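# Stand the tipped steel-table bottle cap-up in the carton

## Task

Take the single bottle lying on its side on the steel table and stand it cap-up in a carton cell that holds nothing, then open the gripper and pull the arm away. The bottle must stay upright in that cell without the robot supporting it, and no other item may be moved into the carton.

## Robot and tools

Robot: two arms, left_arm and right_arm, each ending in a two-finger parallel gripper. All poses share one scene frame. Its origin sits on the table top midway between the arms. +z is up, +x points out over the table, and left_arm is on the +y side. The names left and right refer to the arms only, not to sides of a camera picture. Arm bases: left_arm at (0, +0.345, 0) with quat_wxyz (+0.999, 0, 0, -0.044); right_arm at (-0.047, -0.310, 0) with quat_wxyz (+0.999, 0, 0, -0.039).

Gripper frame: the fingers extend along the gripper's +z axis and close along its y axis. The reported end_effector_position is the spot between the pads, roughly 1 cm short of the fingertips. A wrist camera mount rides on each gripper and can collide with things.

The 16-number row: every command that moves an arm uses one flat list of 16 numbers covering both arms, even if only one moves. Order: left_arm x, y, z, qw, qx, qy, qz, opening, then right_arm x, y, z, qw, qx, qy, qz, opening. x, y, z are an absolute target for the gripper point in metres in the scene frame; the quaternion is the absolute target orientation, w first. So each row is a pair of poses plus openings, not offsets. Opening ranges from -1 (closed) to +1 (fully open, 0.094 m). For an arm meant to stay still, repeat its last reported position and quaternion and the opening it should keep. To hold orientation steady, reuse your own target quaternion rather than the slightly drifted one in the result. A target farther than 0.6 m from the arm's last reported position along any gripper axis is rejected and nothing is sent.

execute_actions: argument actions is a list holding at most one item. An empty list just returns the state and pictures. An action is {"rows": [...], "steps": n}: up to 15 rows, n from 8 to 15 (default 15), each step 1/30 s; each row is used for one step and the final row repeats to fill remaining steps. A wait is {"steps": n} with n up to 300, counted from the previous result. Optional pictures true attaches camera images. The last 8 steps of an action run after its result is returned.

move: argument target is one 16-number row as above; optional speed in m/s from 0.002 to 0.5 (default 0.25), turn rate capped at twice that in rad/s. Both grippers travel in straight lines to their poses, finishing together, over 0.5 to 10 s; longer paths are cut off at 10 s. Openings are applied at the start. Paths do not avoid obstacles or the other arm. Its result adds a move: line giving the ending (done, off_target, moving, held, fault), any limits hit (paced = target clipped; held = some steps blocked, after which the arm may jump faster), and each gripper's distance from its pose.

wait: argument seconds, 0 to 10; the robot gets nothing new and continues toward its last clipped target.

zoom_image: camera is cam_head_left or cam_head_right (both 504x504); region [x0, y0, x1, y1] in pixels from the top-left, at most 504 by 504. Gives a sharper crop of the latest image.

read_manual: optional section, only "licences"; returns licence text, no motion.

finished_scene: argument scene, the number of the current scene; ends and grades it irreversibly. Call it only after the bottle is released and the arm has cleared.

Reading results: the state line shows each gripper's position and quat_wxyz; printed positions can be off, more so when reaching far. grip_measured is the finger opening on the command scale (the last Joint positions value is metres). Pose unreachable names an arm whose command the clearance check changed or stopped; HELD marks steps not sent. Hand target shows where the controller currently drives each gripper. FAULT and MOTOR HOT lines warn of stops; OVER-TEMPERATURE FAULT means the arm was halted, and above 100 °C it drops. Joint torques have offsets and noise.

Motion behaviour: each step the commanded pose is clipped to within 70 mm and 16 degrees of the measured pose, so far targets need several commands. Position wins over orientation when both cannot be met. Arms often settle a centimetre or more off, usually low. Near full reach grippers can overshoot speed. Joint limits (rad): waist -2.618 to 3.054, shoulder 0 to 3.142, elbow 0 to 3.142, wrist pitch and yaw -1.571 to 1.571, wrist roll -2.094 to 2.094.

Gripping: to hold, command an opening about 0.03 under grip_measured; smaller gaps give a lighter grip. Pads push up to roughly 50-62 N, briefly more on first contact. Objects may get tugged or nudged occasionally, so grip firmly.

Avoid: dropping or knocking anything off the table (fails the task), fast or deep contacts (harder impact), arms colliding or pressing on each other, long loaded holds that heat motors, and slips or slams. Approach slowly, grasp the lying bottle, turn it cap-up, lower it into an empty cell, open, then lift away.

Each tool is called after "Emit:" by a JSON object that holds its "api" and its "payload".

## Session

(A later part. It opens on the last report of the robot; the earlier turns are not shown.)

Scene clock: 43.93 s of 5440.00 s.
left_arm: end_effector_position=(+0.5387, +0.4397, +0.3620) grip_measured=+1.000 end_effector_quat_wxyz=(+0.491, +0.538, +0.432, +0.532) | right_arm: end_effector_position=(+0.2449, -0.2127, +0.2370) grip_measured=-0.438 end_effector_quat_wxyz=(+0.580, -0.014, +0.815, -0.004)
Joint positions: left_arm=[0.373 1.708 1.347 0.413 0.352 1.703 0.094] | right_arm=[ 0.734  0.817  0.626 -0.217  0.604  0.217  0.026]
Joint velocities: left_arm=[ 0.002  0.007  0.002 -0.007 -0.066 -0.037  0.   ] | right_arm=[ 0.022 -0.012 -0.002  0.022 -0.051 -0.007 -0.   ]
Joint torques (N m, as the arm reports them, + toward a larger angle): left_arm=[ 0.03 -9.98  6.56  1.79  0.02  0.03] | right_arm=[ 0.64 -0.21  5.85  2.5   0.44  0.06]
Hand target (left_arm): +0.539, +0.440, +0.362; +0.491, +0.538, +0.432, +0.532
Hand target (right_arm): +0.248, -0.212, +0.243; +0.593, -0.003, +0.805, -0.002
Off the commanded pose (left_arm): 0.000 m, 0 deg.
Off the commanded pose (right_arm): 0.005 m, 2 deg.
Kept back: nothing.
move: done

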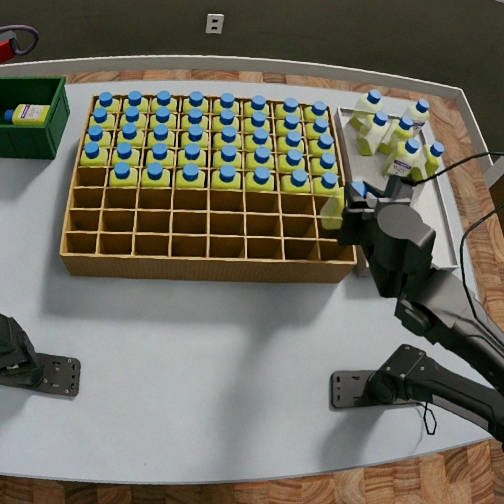

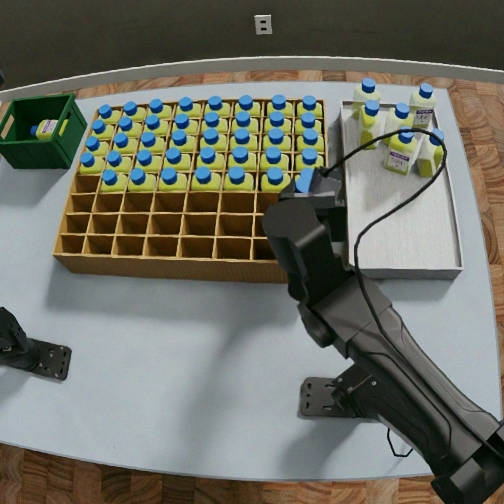

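Emit:
{"api": "move", "payload": {"target": [0.5387,0.4397,0.3620,0.491,0.538,0.432,0.532,1, 0.252,-0.221,0.217,0.5771,0,0.8166,0,-0.48], "speed": 0.08}}

Emit:
{"api": "zoom_image", "payload": {"camera": "cam_head_left", "region": [290, 170, 380, 260]}}

Emit:
{"api": "zoom_image", "payload": {"camera": "cam_head_right", "region": [240, 150, 380, 290]}}

Scene clock: 45.67 s of 5440.00 s.
left_arm: end_effector_position=(+0.5387, +0.4397, +0.3620) grip_measured=+1.000 end_effector_quat_wxyz=(+0.491, +0.538, +0.432, +0.532) | right_arm: end_effector_position=(+0.2462, -0.2226, +0.2087) grip_measured=-0.438 end_effector_quat_wxyz=(+0.561, -0.012, +0.828, -0.011)
Joint positions: left_arm=[0.373 1.708 1.347 0.413 0.352 1.703 0.094] | right_arm=[ 0.68   0.818  0.555 -0.19   0.558  0.218  0.026]
Joint velocities: left_arm=[ 0.002 -0.002  0.012  0.081  0.007 -0.037  0.   ] | right_arm=[-0.032  0.012 -0.022  0.007 -0.037 -0.007 -0.001]
Joint torques (N m, as the arm reports them, + toward a larger angle): left_arm=[ 0.04 -9.98  6.56  1.78  0.02  0.02] | right_arm=[-0.56 -0.5   6.08  2.46  0.27  0.04]
Hand target (left_arm): +0.539, +0.440, +0.362; +0.491, +0.538, +0.432, +0.532
Hand target (right_arm): +0.251, -0.221, +0.217; +0.576, -0.000, +0.817, +0.000
Off the commanded pose (left_arm): 0.000 m, 0 deg.
Off the commanded pose (right_arm): 0.010 m, 3 deg.
Kept back: nothing.
move: off_target (right_arm)

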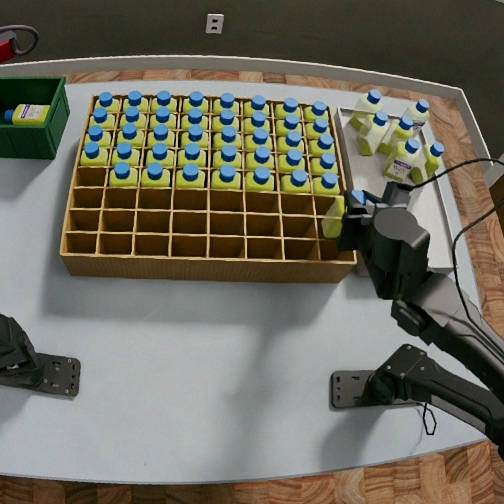

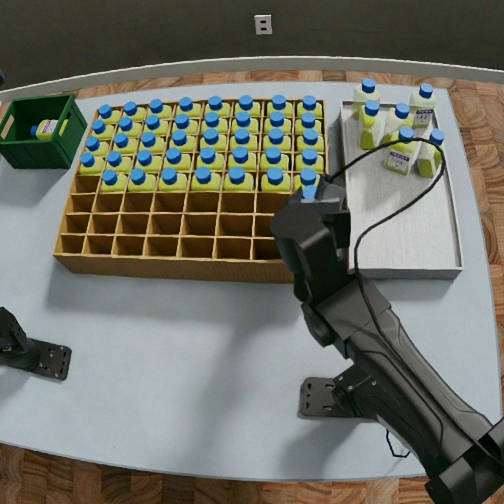

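Region (290, 170, 380, 260) of cam_head_left's 504x504 image, scaled by 5.600, with more detail than that image has.

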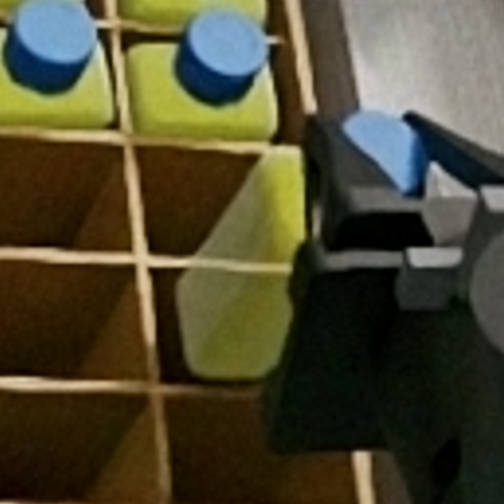

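Region (240, 150, 380, 290) of cam_head_right's 504x504 image, scaled by 3.600, with more detail than that image has.

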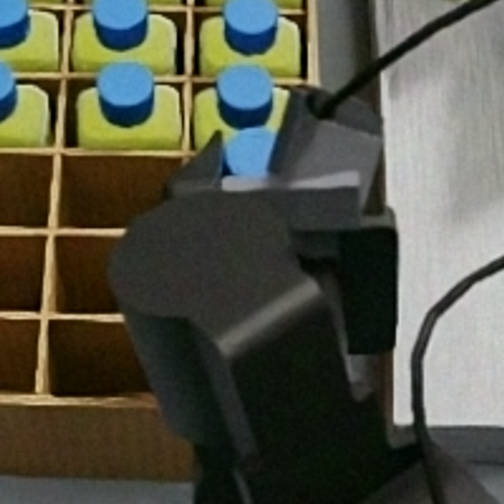

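Emit:
{"api": "move", "payload": {"target": [0.5387,0.4397,0.3620,0.491,0.538,0.432,0.532,1, 0.2575,-0.221,0.217,0.577,0.0126,0.8164,0.0178,-0.48], "speed": 0.03}}

Emit:
{"api": "zoom_image", "payload": {"camera": "cam_head_left", "region": [290, 170, 380, 260]}}

Scene clock: 47.93 s of 5440.00 s.
left_arm: end_effector_position=(+0.5387, +0.4397, +0.3620) grip_measured=+1.000 end_effector_quat_wxyz=(+0.491, +0.538, +0.432, +0.532) | right_arm: end_effector_position=(+0.2523, -0.2221, +0.2096) grip_measured=-0.438 end_effector_quat_wxyz=(+0.563, +0.002, +0.827, +0.009)
Joint positions: left_arm=[0.373 1.708 1.347 0.413 0.352 1.703 0.094] | right_arm=[ 0.645  0.833  0.555 -0.156  0.511  0.242  0.026]
Joint velocities: left_arm=[-0.007  0.012  0.002 -0.051 -0.051  0.037  0.   ] | right_arm=[ 0.002  0.002 -0.012  0.11   0.022 -0.007  0.   ]
Joint torques (N m, as the arm reports them, + toward a larger angle): left_arm=[  0.04 -10.     6.56   1.78   0.02   0.02] | right_arm=[-0.65 -0.42  6.24  2.54  0.16  0.06]
Hand target (left_arm): +0.539, +0.440, +0.362; +0.491, +0.538, +0.432, +0.532
Hand target (right_arm): +0.257, -0.221, +0.217; +0.576, +0.013, +0.817, +0.018
Off the commanded pose (left_arm): 0.000 m, 0 deg.
Off the commanded pose (right_arm): 0.009 m, 3 deg.
Kept back: nothing.
move: off_target (right_arm)

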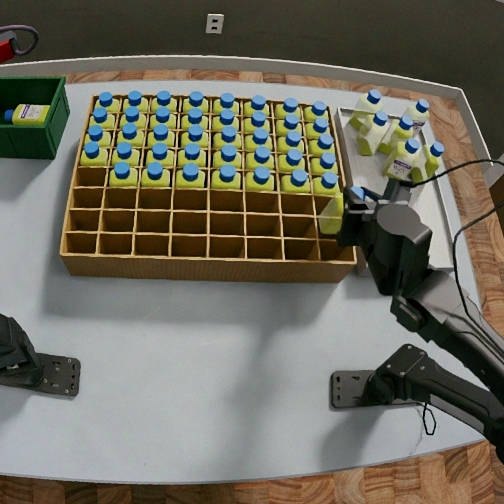

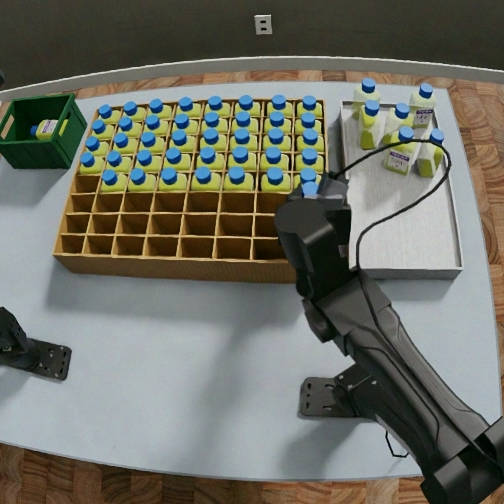

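Region (290, 170, 380, 260) of cam_head_left's 504x504 image, scaled by 5.600, with more detail than that image has.

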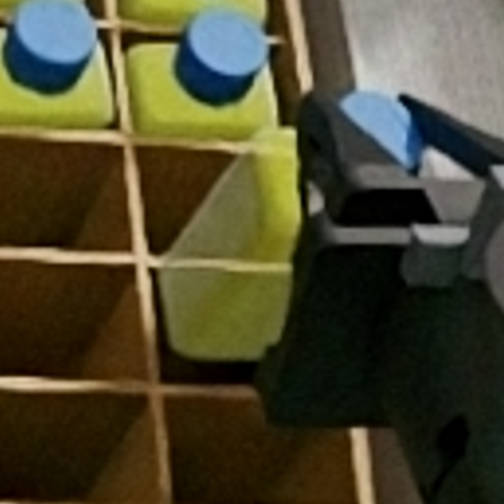

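Emit:
{"api": "move", "payload": {"target": [0.5387,0.4397,0.3620,0.491,0.538,0.432,0.532,1, 0.2575,-0.2225,0.192,0.577,0.0081,0.8165,0.0114,-0.48], "speed": 0.03}}

Emit:
{"api": "zoom_image", "payload": {"camera": "cam_head_left", "region": [290, 170, 380, 260]}}

Scene clock: 49.47 s of 5440.00 s.
left_arm: end_effector_position=(+0.5387, +0.4397, +0.3620) grip_measured=+1.000 end_effector_quat_wxyz=(+0.491, +0.538, +0.432, +0.532) | right_arm: end_effector_position=(+0.2532, -0.2223, +0.1933) grip_measured=-0.438 end_effector_quat_wxyz=(+0.573, +0.005, +0.820, +0.014)
Joint positions: left_arm=[0.373 1.708 1.347 0.413 0.352 1.703 0.094] | right_arm=[ 0.643  0.833  0.467 -0.04   0.51   0.237  0.026]
Joint velocities: left_arm=[-0.002  0.007  0.002  0.066 -0.081 -0.095  0.   ] | right_arm=[-0.002  0.007 -0.007  0.022  0.022 -0.037 -0.   ]
Joint torques (N m, as the arm reports them, + toward a larger angle): left_arm=[ 0.03 -9.99  6.54  1.78  0.02  0.03] | right_arm=[-0.5   0.57  5.62  2.49  0.17 -0.03]
Hand target (left_arm): +0.539, +0.440, +0.362; +0.491, +0.538, +0.432, +0.532
Hand target (right_arm): +0.257, -0.223, +0.192; +0.577, +0.008, +0.817, +0.012
Off the commanded pose (left_arm): 0.000 m, 0 deg.
Off the commanded pose (right_arm): 0.005 m, 1 deg.
Kept back: nothing.
move: done

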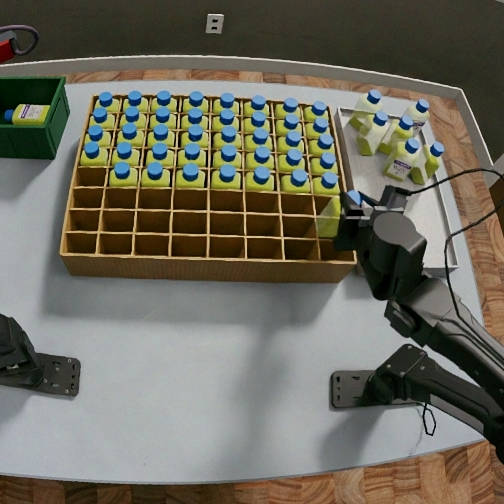

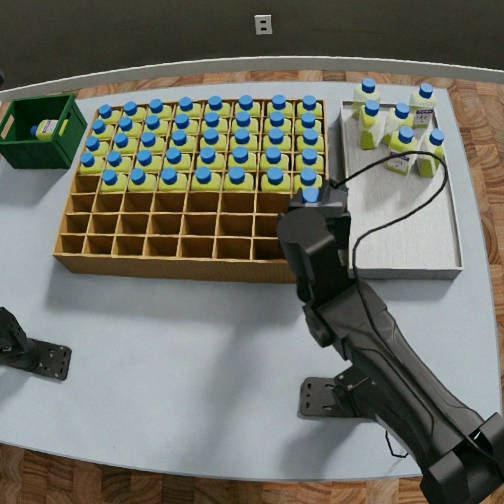

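Region (290, 170, 380, 260) of cam_head_left's 504x504 image, scaled by 5.600, with more detail than that image has.

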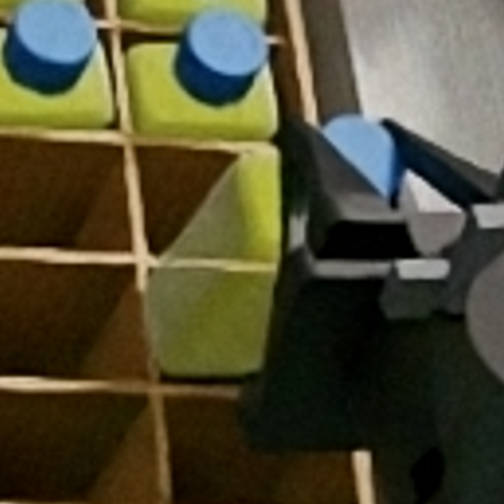

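Emit:
{"api": "zoom_image", "payload": {"camera": "cam_head_left", "region": [305, 205, 345, 245]}}

Region (305, 205, 345, 245) of cam_head_left's 504x504 image, scaled by 12.600, with more detail than that image has.

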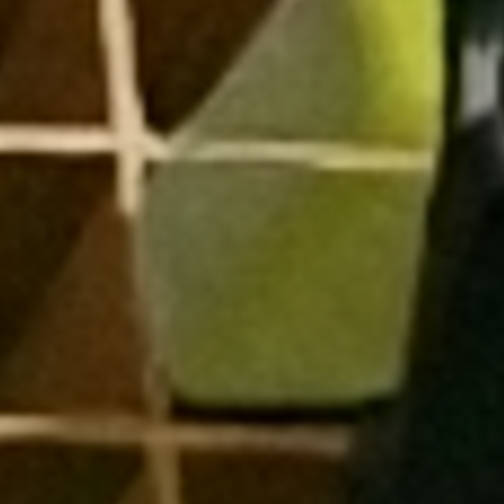

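Emit:
{"api": "move", "payload": {"target": [0.5387,0.4397,0.3620,0.491,0.538,0.432,0.532,1, 0.2575,-0.2265,0.201,0.577,0.0050,0.8165,0.0070,-0.48], "speed": 0.03}}

Emit:
{"api": "zoom_image", "payload": {"camera": "cam_head_left", "region": [300, 195, 350, 245]}}

Scene clock: 51.57 s of 5440.00 s.
left_arm: end_effector_position=(+0.5387, +0.4397, +0.3620) grip_measured=+1.000 end_effector_quat_wxyz=(+0.491, +0.538, +0.432, +0.532) | right_arm: end_effector_position=(+0.2525, -0.2266, +0.1877) grip_measured=-0.438 end_effector_quat_wxyz=(+0.563, -0.001, +0.826, +0.003)
Joint positions: left_arm=[0.373 1.708 1.347 0.413 0.352 1.703 0.094] | right_arm=[ 0.626  0.833  0.467 -0.064  0.5    0.221  0.026]
Joint velocities: left_arm=[ 0.002 -0.002 -0.012 -0.081  0.022  0.022  0.   ] | right_arm=[ 0.007 -0.007 -0.002 -0.022  0.022  0.022 -0.001]
Joint torques (N m, as the arm reports them, + toward a larger angle): left_arm=[  0.03 -10.     6.56   1.78   0.02   0.03] | right_arm=[-0.43 -0.82  7.75  2.25  0.18 -0.03]
Hand target (left_arm): +0.539, +0.440, +0.362; +0.491, +0.538, +0.432, +0.532
Hand target (right_arm): +0.257, -0.227, +0.201; +0.577, +0.005, +0.817, +0.007
Off the commanded pose (left_arm): 0.000 m, 0 deg.
Off the commanded pose (right_arm): 0.014 m, 2 deg.
Kept back: nothing.
move: off_target (right_arm)

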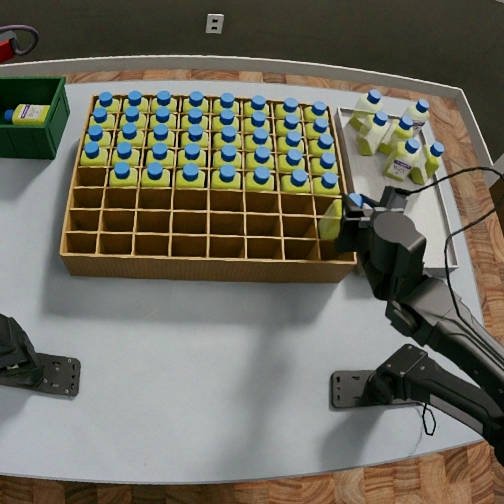

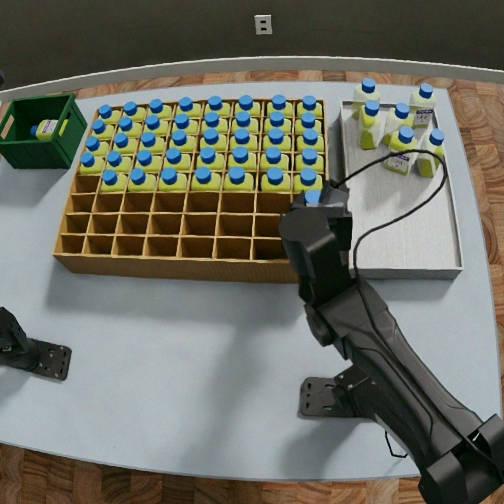

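Region (300, 195, 350, 245) of cam_head_left's 504x504 image, scaled by 10.080, with more detail than that image has.

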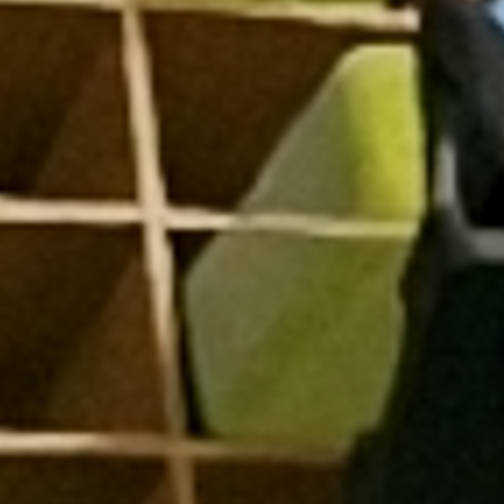

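Emit:
{"api": "move", "payload": {"target": [0.5387,0.4397,0.3620,0.491,0.538,0.432,0.532,1, 0.259,-0.2265,0.126,0.575,0.0050,0.818,0.0070,-0.48], "speed": 0.05}}

Emit:
{"api": "zoom_image", "payload": {"camera": "cam_head_left", "region": [280, 170, 380, 270]}}

Scene clock: 53.87 s of 5440.00 s.
left_arm: end_effector_position=(+0.5387, +0.4397, +0.3620) grip_measured=+1.000 end_effector_quat_wxyz=(+0.491, +0.538, +0.432, +0.532) | right_arm: end_effector_position=(+0.2543, -0.2255, +0.1204) grip_measured=-0.438 end_effector_quat_wxyz=(+0.562, -0.002, +0.827, +0.006)
Joint positions: left_arm=[0.373 1.708 1.347 0.413 0.352 1.703 0.094] | right_arm=[0.62  0.986 0.236 0.319 0.487 0.221 0.026]
Joint velocities: left_arm=[-0.002  0.007  0.002  0.037  0.007 -0.095  0.   ] | right_arm=[-0.017  0.012 -0.007 -0.022 -0.037  0.007 -0.   ]
Joint torques (N m, as the arm reports them, + toward a larger angle): left_arm=[ 0.06 -9.98  6.56  1.78  0.02  0.02] | right_arm=[-0.49 -0.96  5.34  2.51  0.27 -0.04]
Hand target (left_arm): +0.539, +0.440, +0.362; +0.491, +0.538, +0.432, +0.532
Hand target (right_arm): +0.258, -0.227, +0.126; +0.574, +0.005, +0.819, +0.007
Off the commanded pose (left_arm): 0.000 m, 0 deg.
Off the commanded pose (right_arm): 0.007 m, 2 deg.
Kept back: nothing.
move: done

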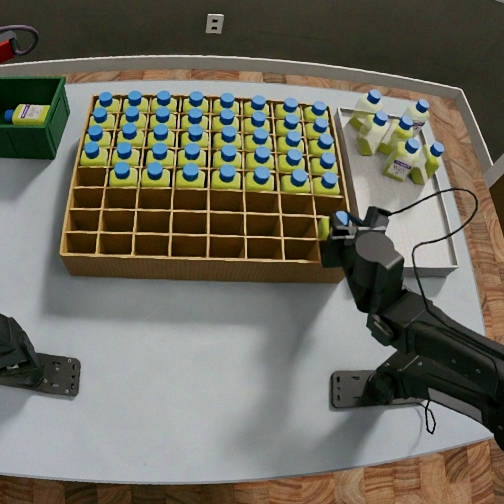

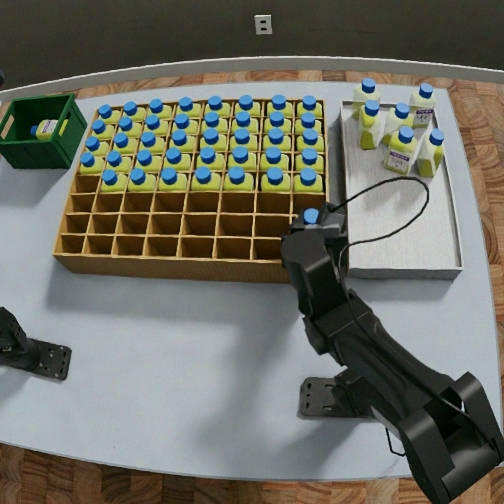

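Region (280, 170, 380, 270) of cam_head_left's 504x504 image, scaled by 5.040, with more detail than that image has.

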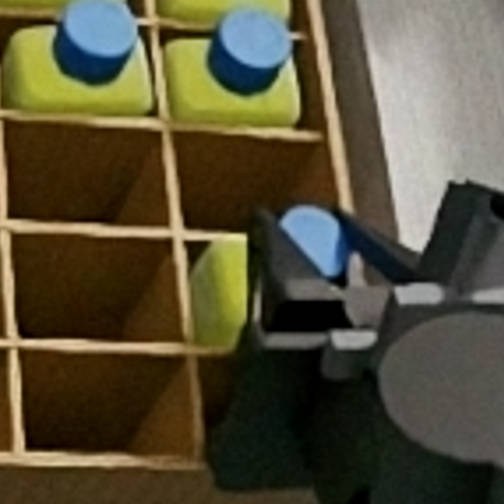

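Emit:
{"api": "move", "payload": {"target": [0.5387,0.4397,0.3620,0.491,0.538,0.432,0.532,1, 0.259,-0.2265,0.110,0.575,0.0050,0.818,0.0070,-0.48], "speed": 0.025}}

Emit:
{"api": "zoom_image", "payload": {"camera": "cam_head_left", "region": [280, 170, 380, 270]}}

Scene clock: 55.10 s of 5440.00 s.
left_arm: end_effector_position=(+0.5387, +0.4397, +0.3620) grip_measured=+1.000 end_effector_quat_wxyz=(+0.491, +0.538, +0.432, +0.532) | right_arm: end_effector_position=(+0.2567, -0.2245, +0.1114) grip_measured=-0.438 end_effector_quat_wxyz=(+0.571, +0.002, +0.821, +0.010)
Joint positions: left_arm=[0.373 1.708 1.347 0.413 0.352 1.703 0.094] | right_arm=[0.62  1.056 0.191 0.461 0.49  0.218 0.026]
Joint velocities: left_arm=[ 0.017 -0.017 -0.017 -0.022  0.007 -0.022  0.   ] | right_arm=[-0.007 -0.007 -0.022 -0.007 -0.007  0.007  0.001]
Joint torques (N m, as the arm reports them, + toward a larger angle): left_arm=[  0.04 -10.     6.54   1.78   0.02   0.02] | right_arm=[-0.55 -0.16  5.1   2.42  0.16 -0.01]
Hand target (left_arm): +0.539, +0.440, +0.362; +0.491, +0.538, +0.432, +0.532
Hand target (right_arm): +0.259, -0.227, +0.110; +0.574, +0.005, +0.818, +0.007
Off the commanded pose (left_arm): 0.000 m, 0 deg.
Off the commanded pose (right_arm): 0.003 m, 1 deg.
Kept back: nothing.
move: done

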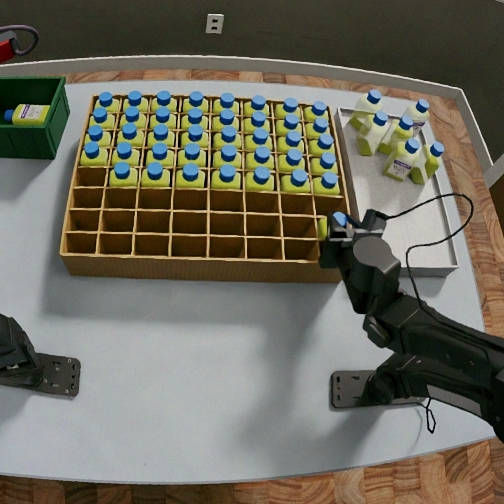

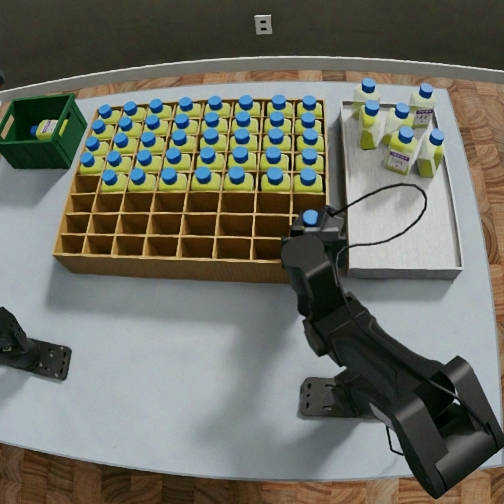

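Region (280, 170, 380, 270) of cam_head_left's 504x504 image, scaled by 5.040, with more detail than that image has.

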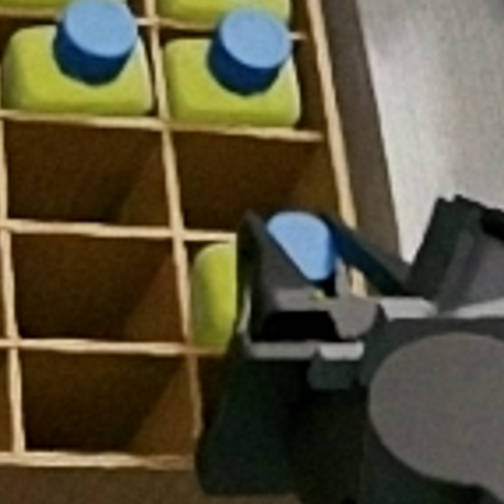

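Emit:
{"api": "move", "payload": {"target": [0.5387,0.4397,0.3620,0.491,0.538,0.432,0.532,1, 0.258,-0.2265,0.100,0.570,0.0050,0.8216,0.0070,-0.48], "speed": 0.025}}

Emit:
{"api": "zoom_image", "payload": {"camera": "cam_head_left", "region": [280, 170, 380, 270]}}

Scene clock: 56.60 s of 5440.00 s.
left_arm: end_effector_position=(+0.5387, +0.4397, +0.3620) grip_measured=+1.000 end_effector_quat_wxyz=(+0.491, +0.538, +0.432, +0.532) | right_arm: end_effector_position=(+0.2585, -0.2238, +0.1108) grip_measured=-0.438 end_effector_quat_wxyz=(+0.580, +0.005, +0.815, +0.014)
Joint positions: left_arm=[0.373 1.708 1.347 0.413 0.352 1.703 0.094] | right_arm=[0.62  1.088 0.175 0.532 0.492 0.216 0.026]
Joint velocities: left_arm=[-0.007  0.002  0.002 -0.066 -0.037  0.095  0.   ] | right_arm=[-0.012  0.002  0.002 -0.007  0.007 -0.066  0.001]
Joint torques (N m, as the arm reports them, + toward a larger angle): left_arm=[  0.04 -10.     6.55   1.78   0.02   0.03] | right_arm=[-0.43  0.64  4.58  2.17  0.14  0.05]
Hand target (left_arm): +0.539, +0.440, +0.362; +0.491, +0.538, +0.432, +0.532
Hand target (right_arm): +0.257, -0.227, +0.100; +0.570, +0.005, +0.822, +0.007
Off the commanded pose (left_arm): 0.000 m, 0 deg.
Off the commanded pose (right_arm): 0.011 m, 2 deg.
Kept back: nothing.
move: off_target (right_arm)

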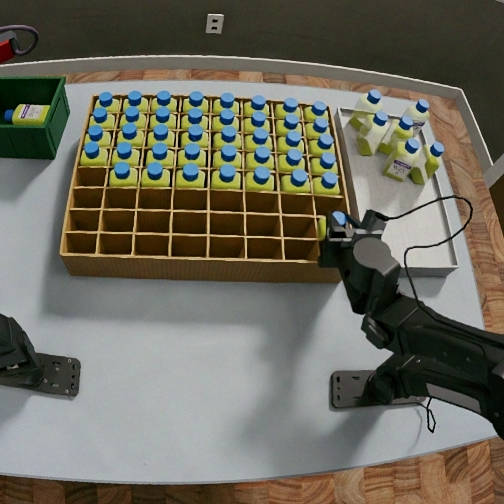

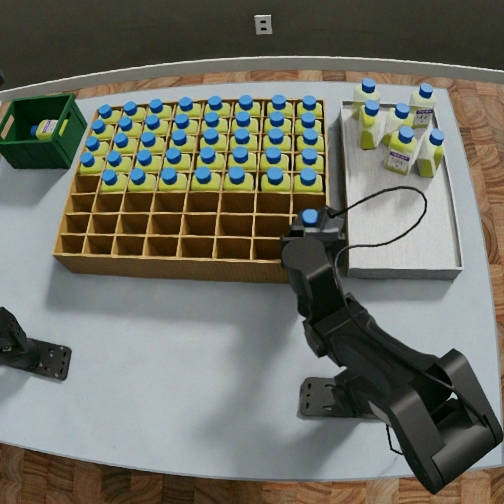

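Region (280, 170, 380, 270) of cam_head_left's 504x504 image, scaled by 5.040, with more detail than that image has.

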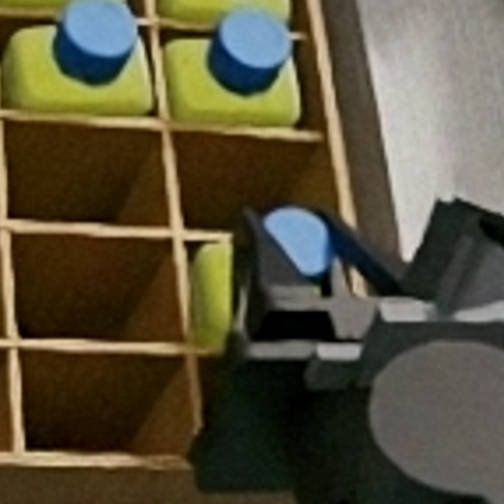

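Emit:
{"api": "move", "payload": {"target": [0.5387,0.4397,0.3620,0.491,0.538,0.432,0.532,1, 0.2585,-0.2238,0.113,0.580,0.005,0.815,0.014,0.1], "speed": 0.03}}

Emit:
{"api": "move", "payload": {"target": [0.5387,0.4397,0.3620,0.491,0.538,0.432,0.532,1, 0.245,-0.25,0.19,0.580,0.005,0.815,0.014,0.1], "speed": 0.15}}

Emit:
{"api": "zoom_image", "payload": {"camera": "cam_head_left", "region": [270, 160, 390, 280]}}

Scene clock: 57.93 s of 5440.00 s.
left_arm: end_effector_position=(+0.5387, +0.4397, +0.3620) grip_measured=+1.000 end_effector_quat_wxyz=(+0.491, +0.538, +0.432, +0.532) | right_arm: end_effector_position=(+0.2583, -0.2238, +0.1103) grip_measured=+0.098 end_effector_quat_wxyz=(+0.579, +0.004, +0.815, +0.014)
Joint positions: left_arm=[0.373 1.708 1.347 0.413 0.352 1.703 0.094] | right_arm=[0.62  1.088 0.175 0.531 0.491 0.216 0.052]
Joint velocities: left_arm=[ 0.002 -0.017  0.002 -0.037 -0.007  0.007  0.   ] | right_arm=[-0.002 -0.007 -0.022  0.007  0.022 -0.007 -0.   ]
Joint torques (N m, as the arm reports them, + toward a larger angle): left_arm=[  0.03 -10.     6.54   1.78   0.02   0.02] | right_arm=[-0.01 -2.82  5.84  1.87  0.15  0.  ]
Hand target (left_arm): +0.539, +0.440, +0.362; +0.491, +0.538, +0.432, +0.532
Hand target (right_arm): +0.259, -0.224, +0.113; +0.580, +0.005, +0.814, +0.014
Off the commanded pose (left_arm): 0.000 m, 0 deg.
Off the commanded pose (right_arm): 0.003 m, 0 deg.
Kept back: nothing.
move: done

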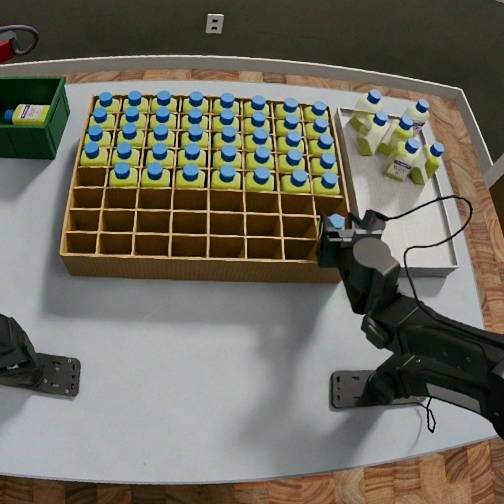

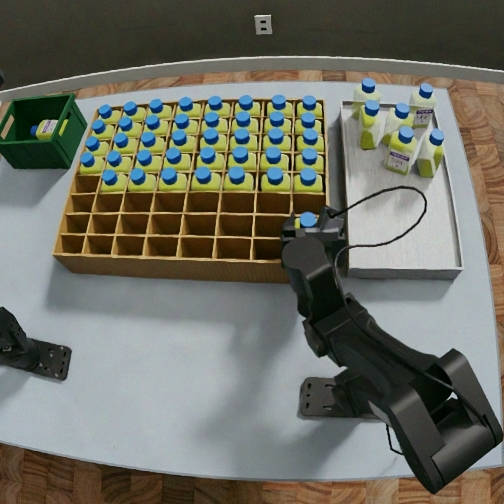

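Scene clock: 59.27 s of 5440.00 s.
left_arm: end_effector_position=(+0.5387, +0.4397, +0.3620) grip_measured=+1.000 end_effector_quat_wxyz=(+0.491, +0.538, +0.432, +0.532) | right_arm: end_effector_position=(+0.2437, -0.2491, +0.1722) grip_measured=+0.098 end_effector_quat_wxyz=(+0.566, +0.003, +0.824, +0.009)
Joint positions: left_arm=[0.373 1.708 1.347 0.413 0.352 1.703 0.094] | right_arm=[ 0.516  0.723  0.365 -0.043  0.395  0.181  0.052]
Joint velocities: left_arm=[-0.002  0.002  0.007 -0.037 -0.037 -0.007  0.   ] | right_arm=[-0.012 -0.002 -0.022  0.007 -0.022  0.051  0.002]
Joint torques (N m, as the arm reports them, + toward a larger angle): left_arm=[  0.03 -10.01   6.56   1.79   0.02   0.02] | right_arm=[-0.44 -1.52  8.64  1.96  0.07 -0.06]
Hand target (left_arm): +0.539, +0.440, +0.362; +0.491, +0.538, +0.432, +0.532
Hand target (right_arm): +0.246, -0.249, +0.190; +0.579, +0.005, +0.815, +0.014
Off the commanded pose (left_arm): 0.000 m, 0 deg.
Off the commanded pose (right_arm): 0.018 m, 2 deg.
Kept back: nothing.
move: off_target (right_arm)

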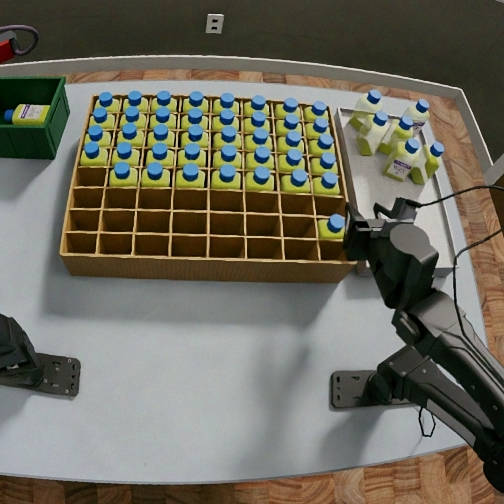

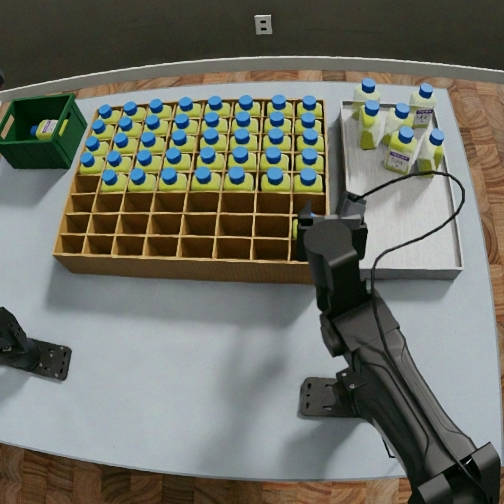

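Region (270, 160, 390, 280) of cam_head_left's 504x504 image, scaled by 4.200, with more detail than that image has.

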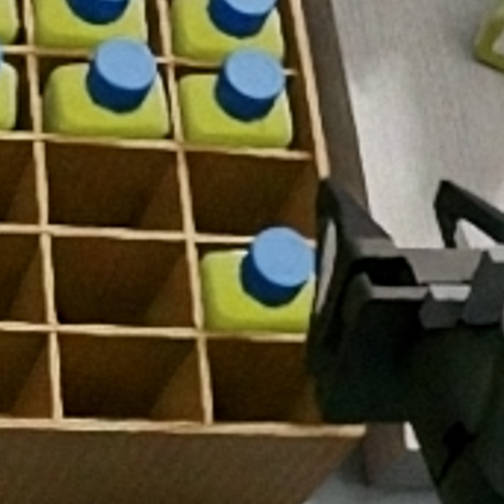

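Emit:
{"api": "move", "payload": {"target": [0.5387,0.4397,0.3620,0.491,0.538,0.432,0.532,1, 0.225,-0.34,0.22,0.580,0.0,0.815,0.0,0.5], "speed": 0.25}}

Scene clock: 60.87 s of 5440.00 s.
left_arm: end_effector_position=(+0.5387, +0.4397, +0.3620) grip_measured=+1.000 end_effector_quat_wxyz=(+0.491, +0.538, +0.432, +0.532) | right_arm: end_effector_position=(+0.2230, -0.3402, +0.2074) grip_measured=+0.498 end_effector_quat_wxyz=(+0.572, +0.009, +0.820, +0.005)
Joint positions: left_arm=[0.373 1.708 1.347 0.413 0.352 1.703 0.094] | right_arm=[-0.214  0.53   0.458 -0.296 -0.271 -0.084  0.07 ]
Joint velocities: left_arm=[-0.002  0.012  0.002 -0.066  0.022  0.022  0.   ] | right_arm=[ 0.012 -0.002 -0.022 -0.037 -0.051 -0.037 -0.   ]
Joint torques (N m, as the arm reports them, + toward a larger angle): left_arm=[ 0.02 -9.98  6.55  1.78  0.02  0.02] | right_arm=[-0.55  1.54  8.69  2.06 -0.21 -0.11]
Hand target (left_arm): +0.539, +0.440, +0.362; +0.491, +0.538, +0.432, +0.532
Hand target (right_arm): +0.224, -0.340, +0.220; +0.579, +0.003, +0.815, +0.004
Off the commanded pose (left_arm): 0.000 m, 0 deg.
Off the commanded pose (right_arm): 0.013 m, 2 deg.
Kept back: nothing.
move: off_target (right_arm)

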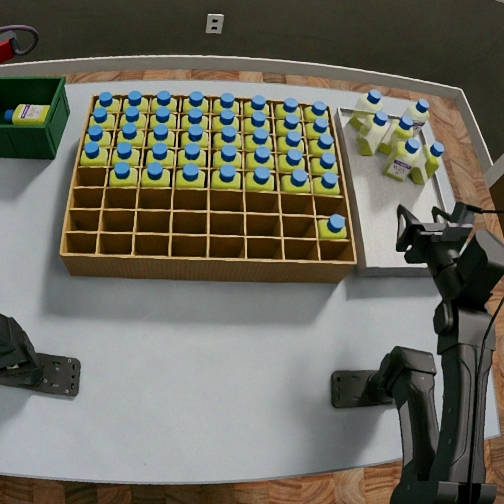

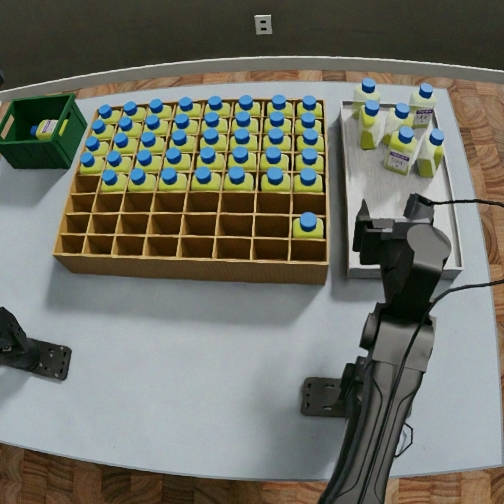

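The bottle is upright in a cell and the gripper is clear.

Emit:
{"api": "finished_scene", "payload": {"scene": 1}}

The scene is finished: the task was done.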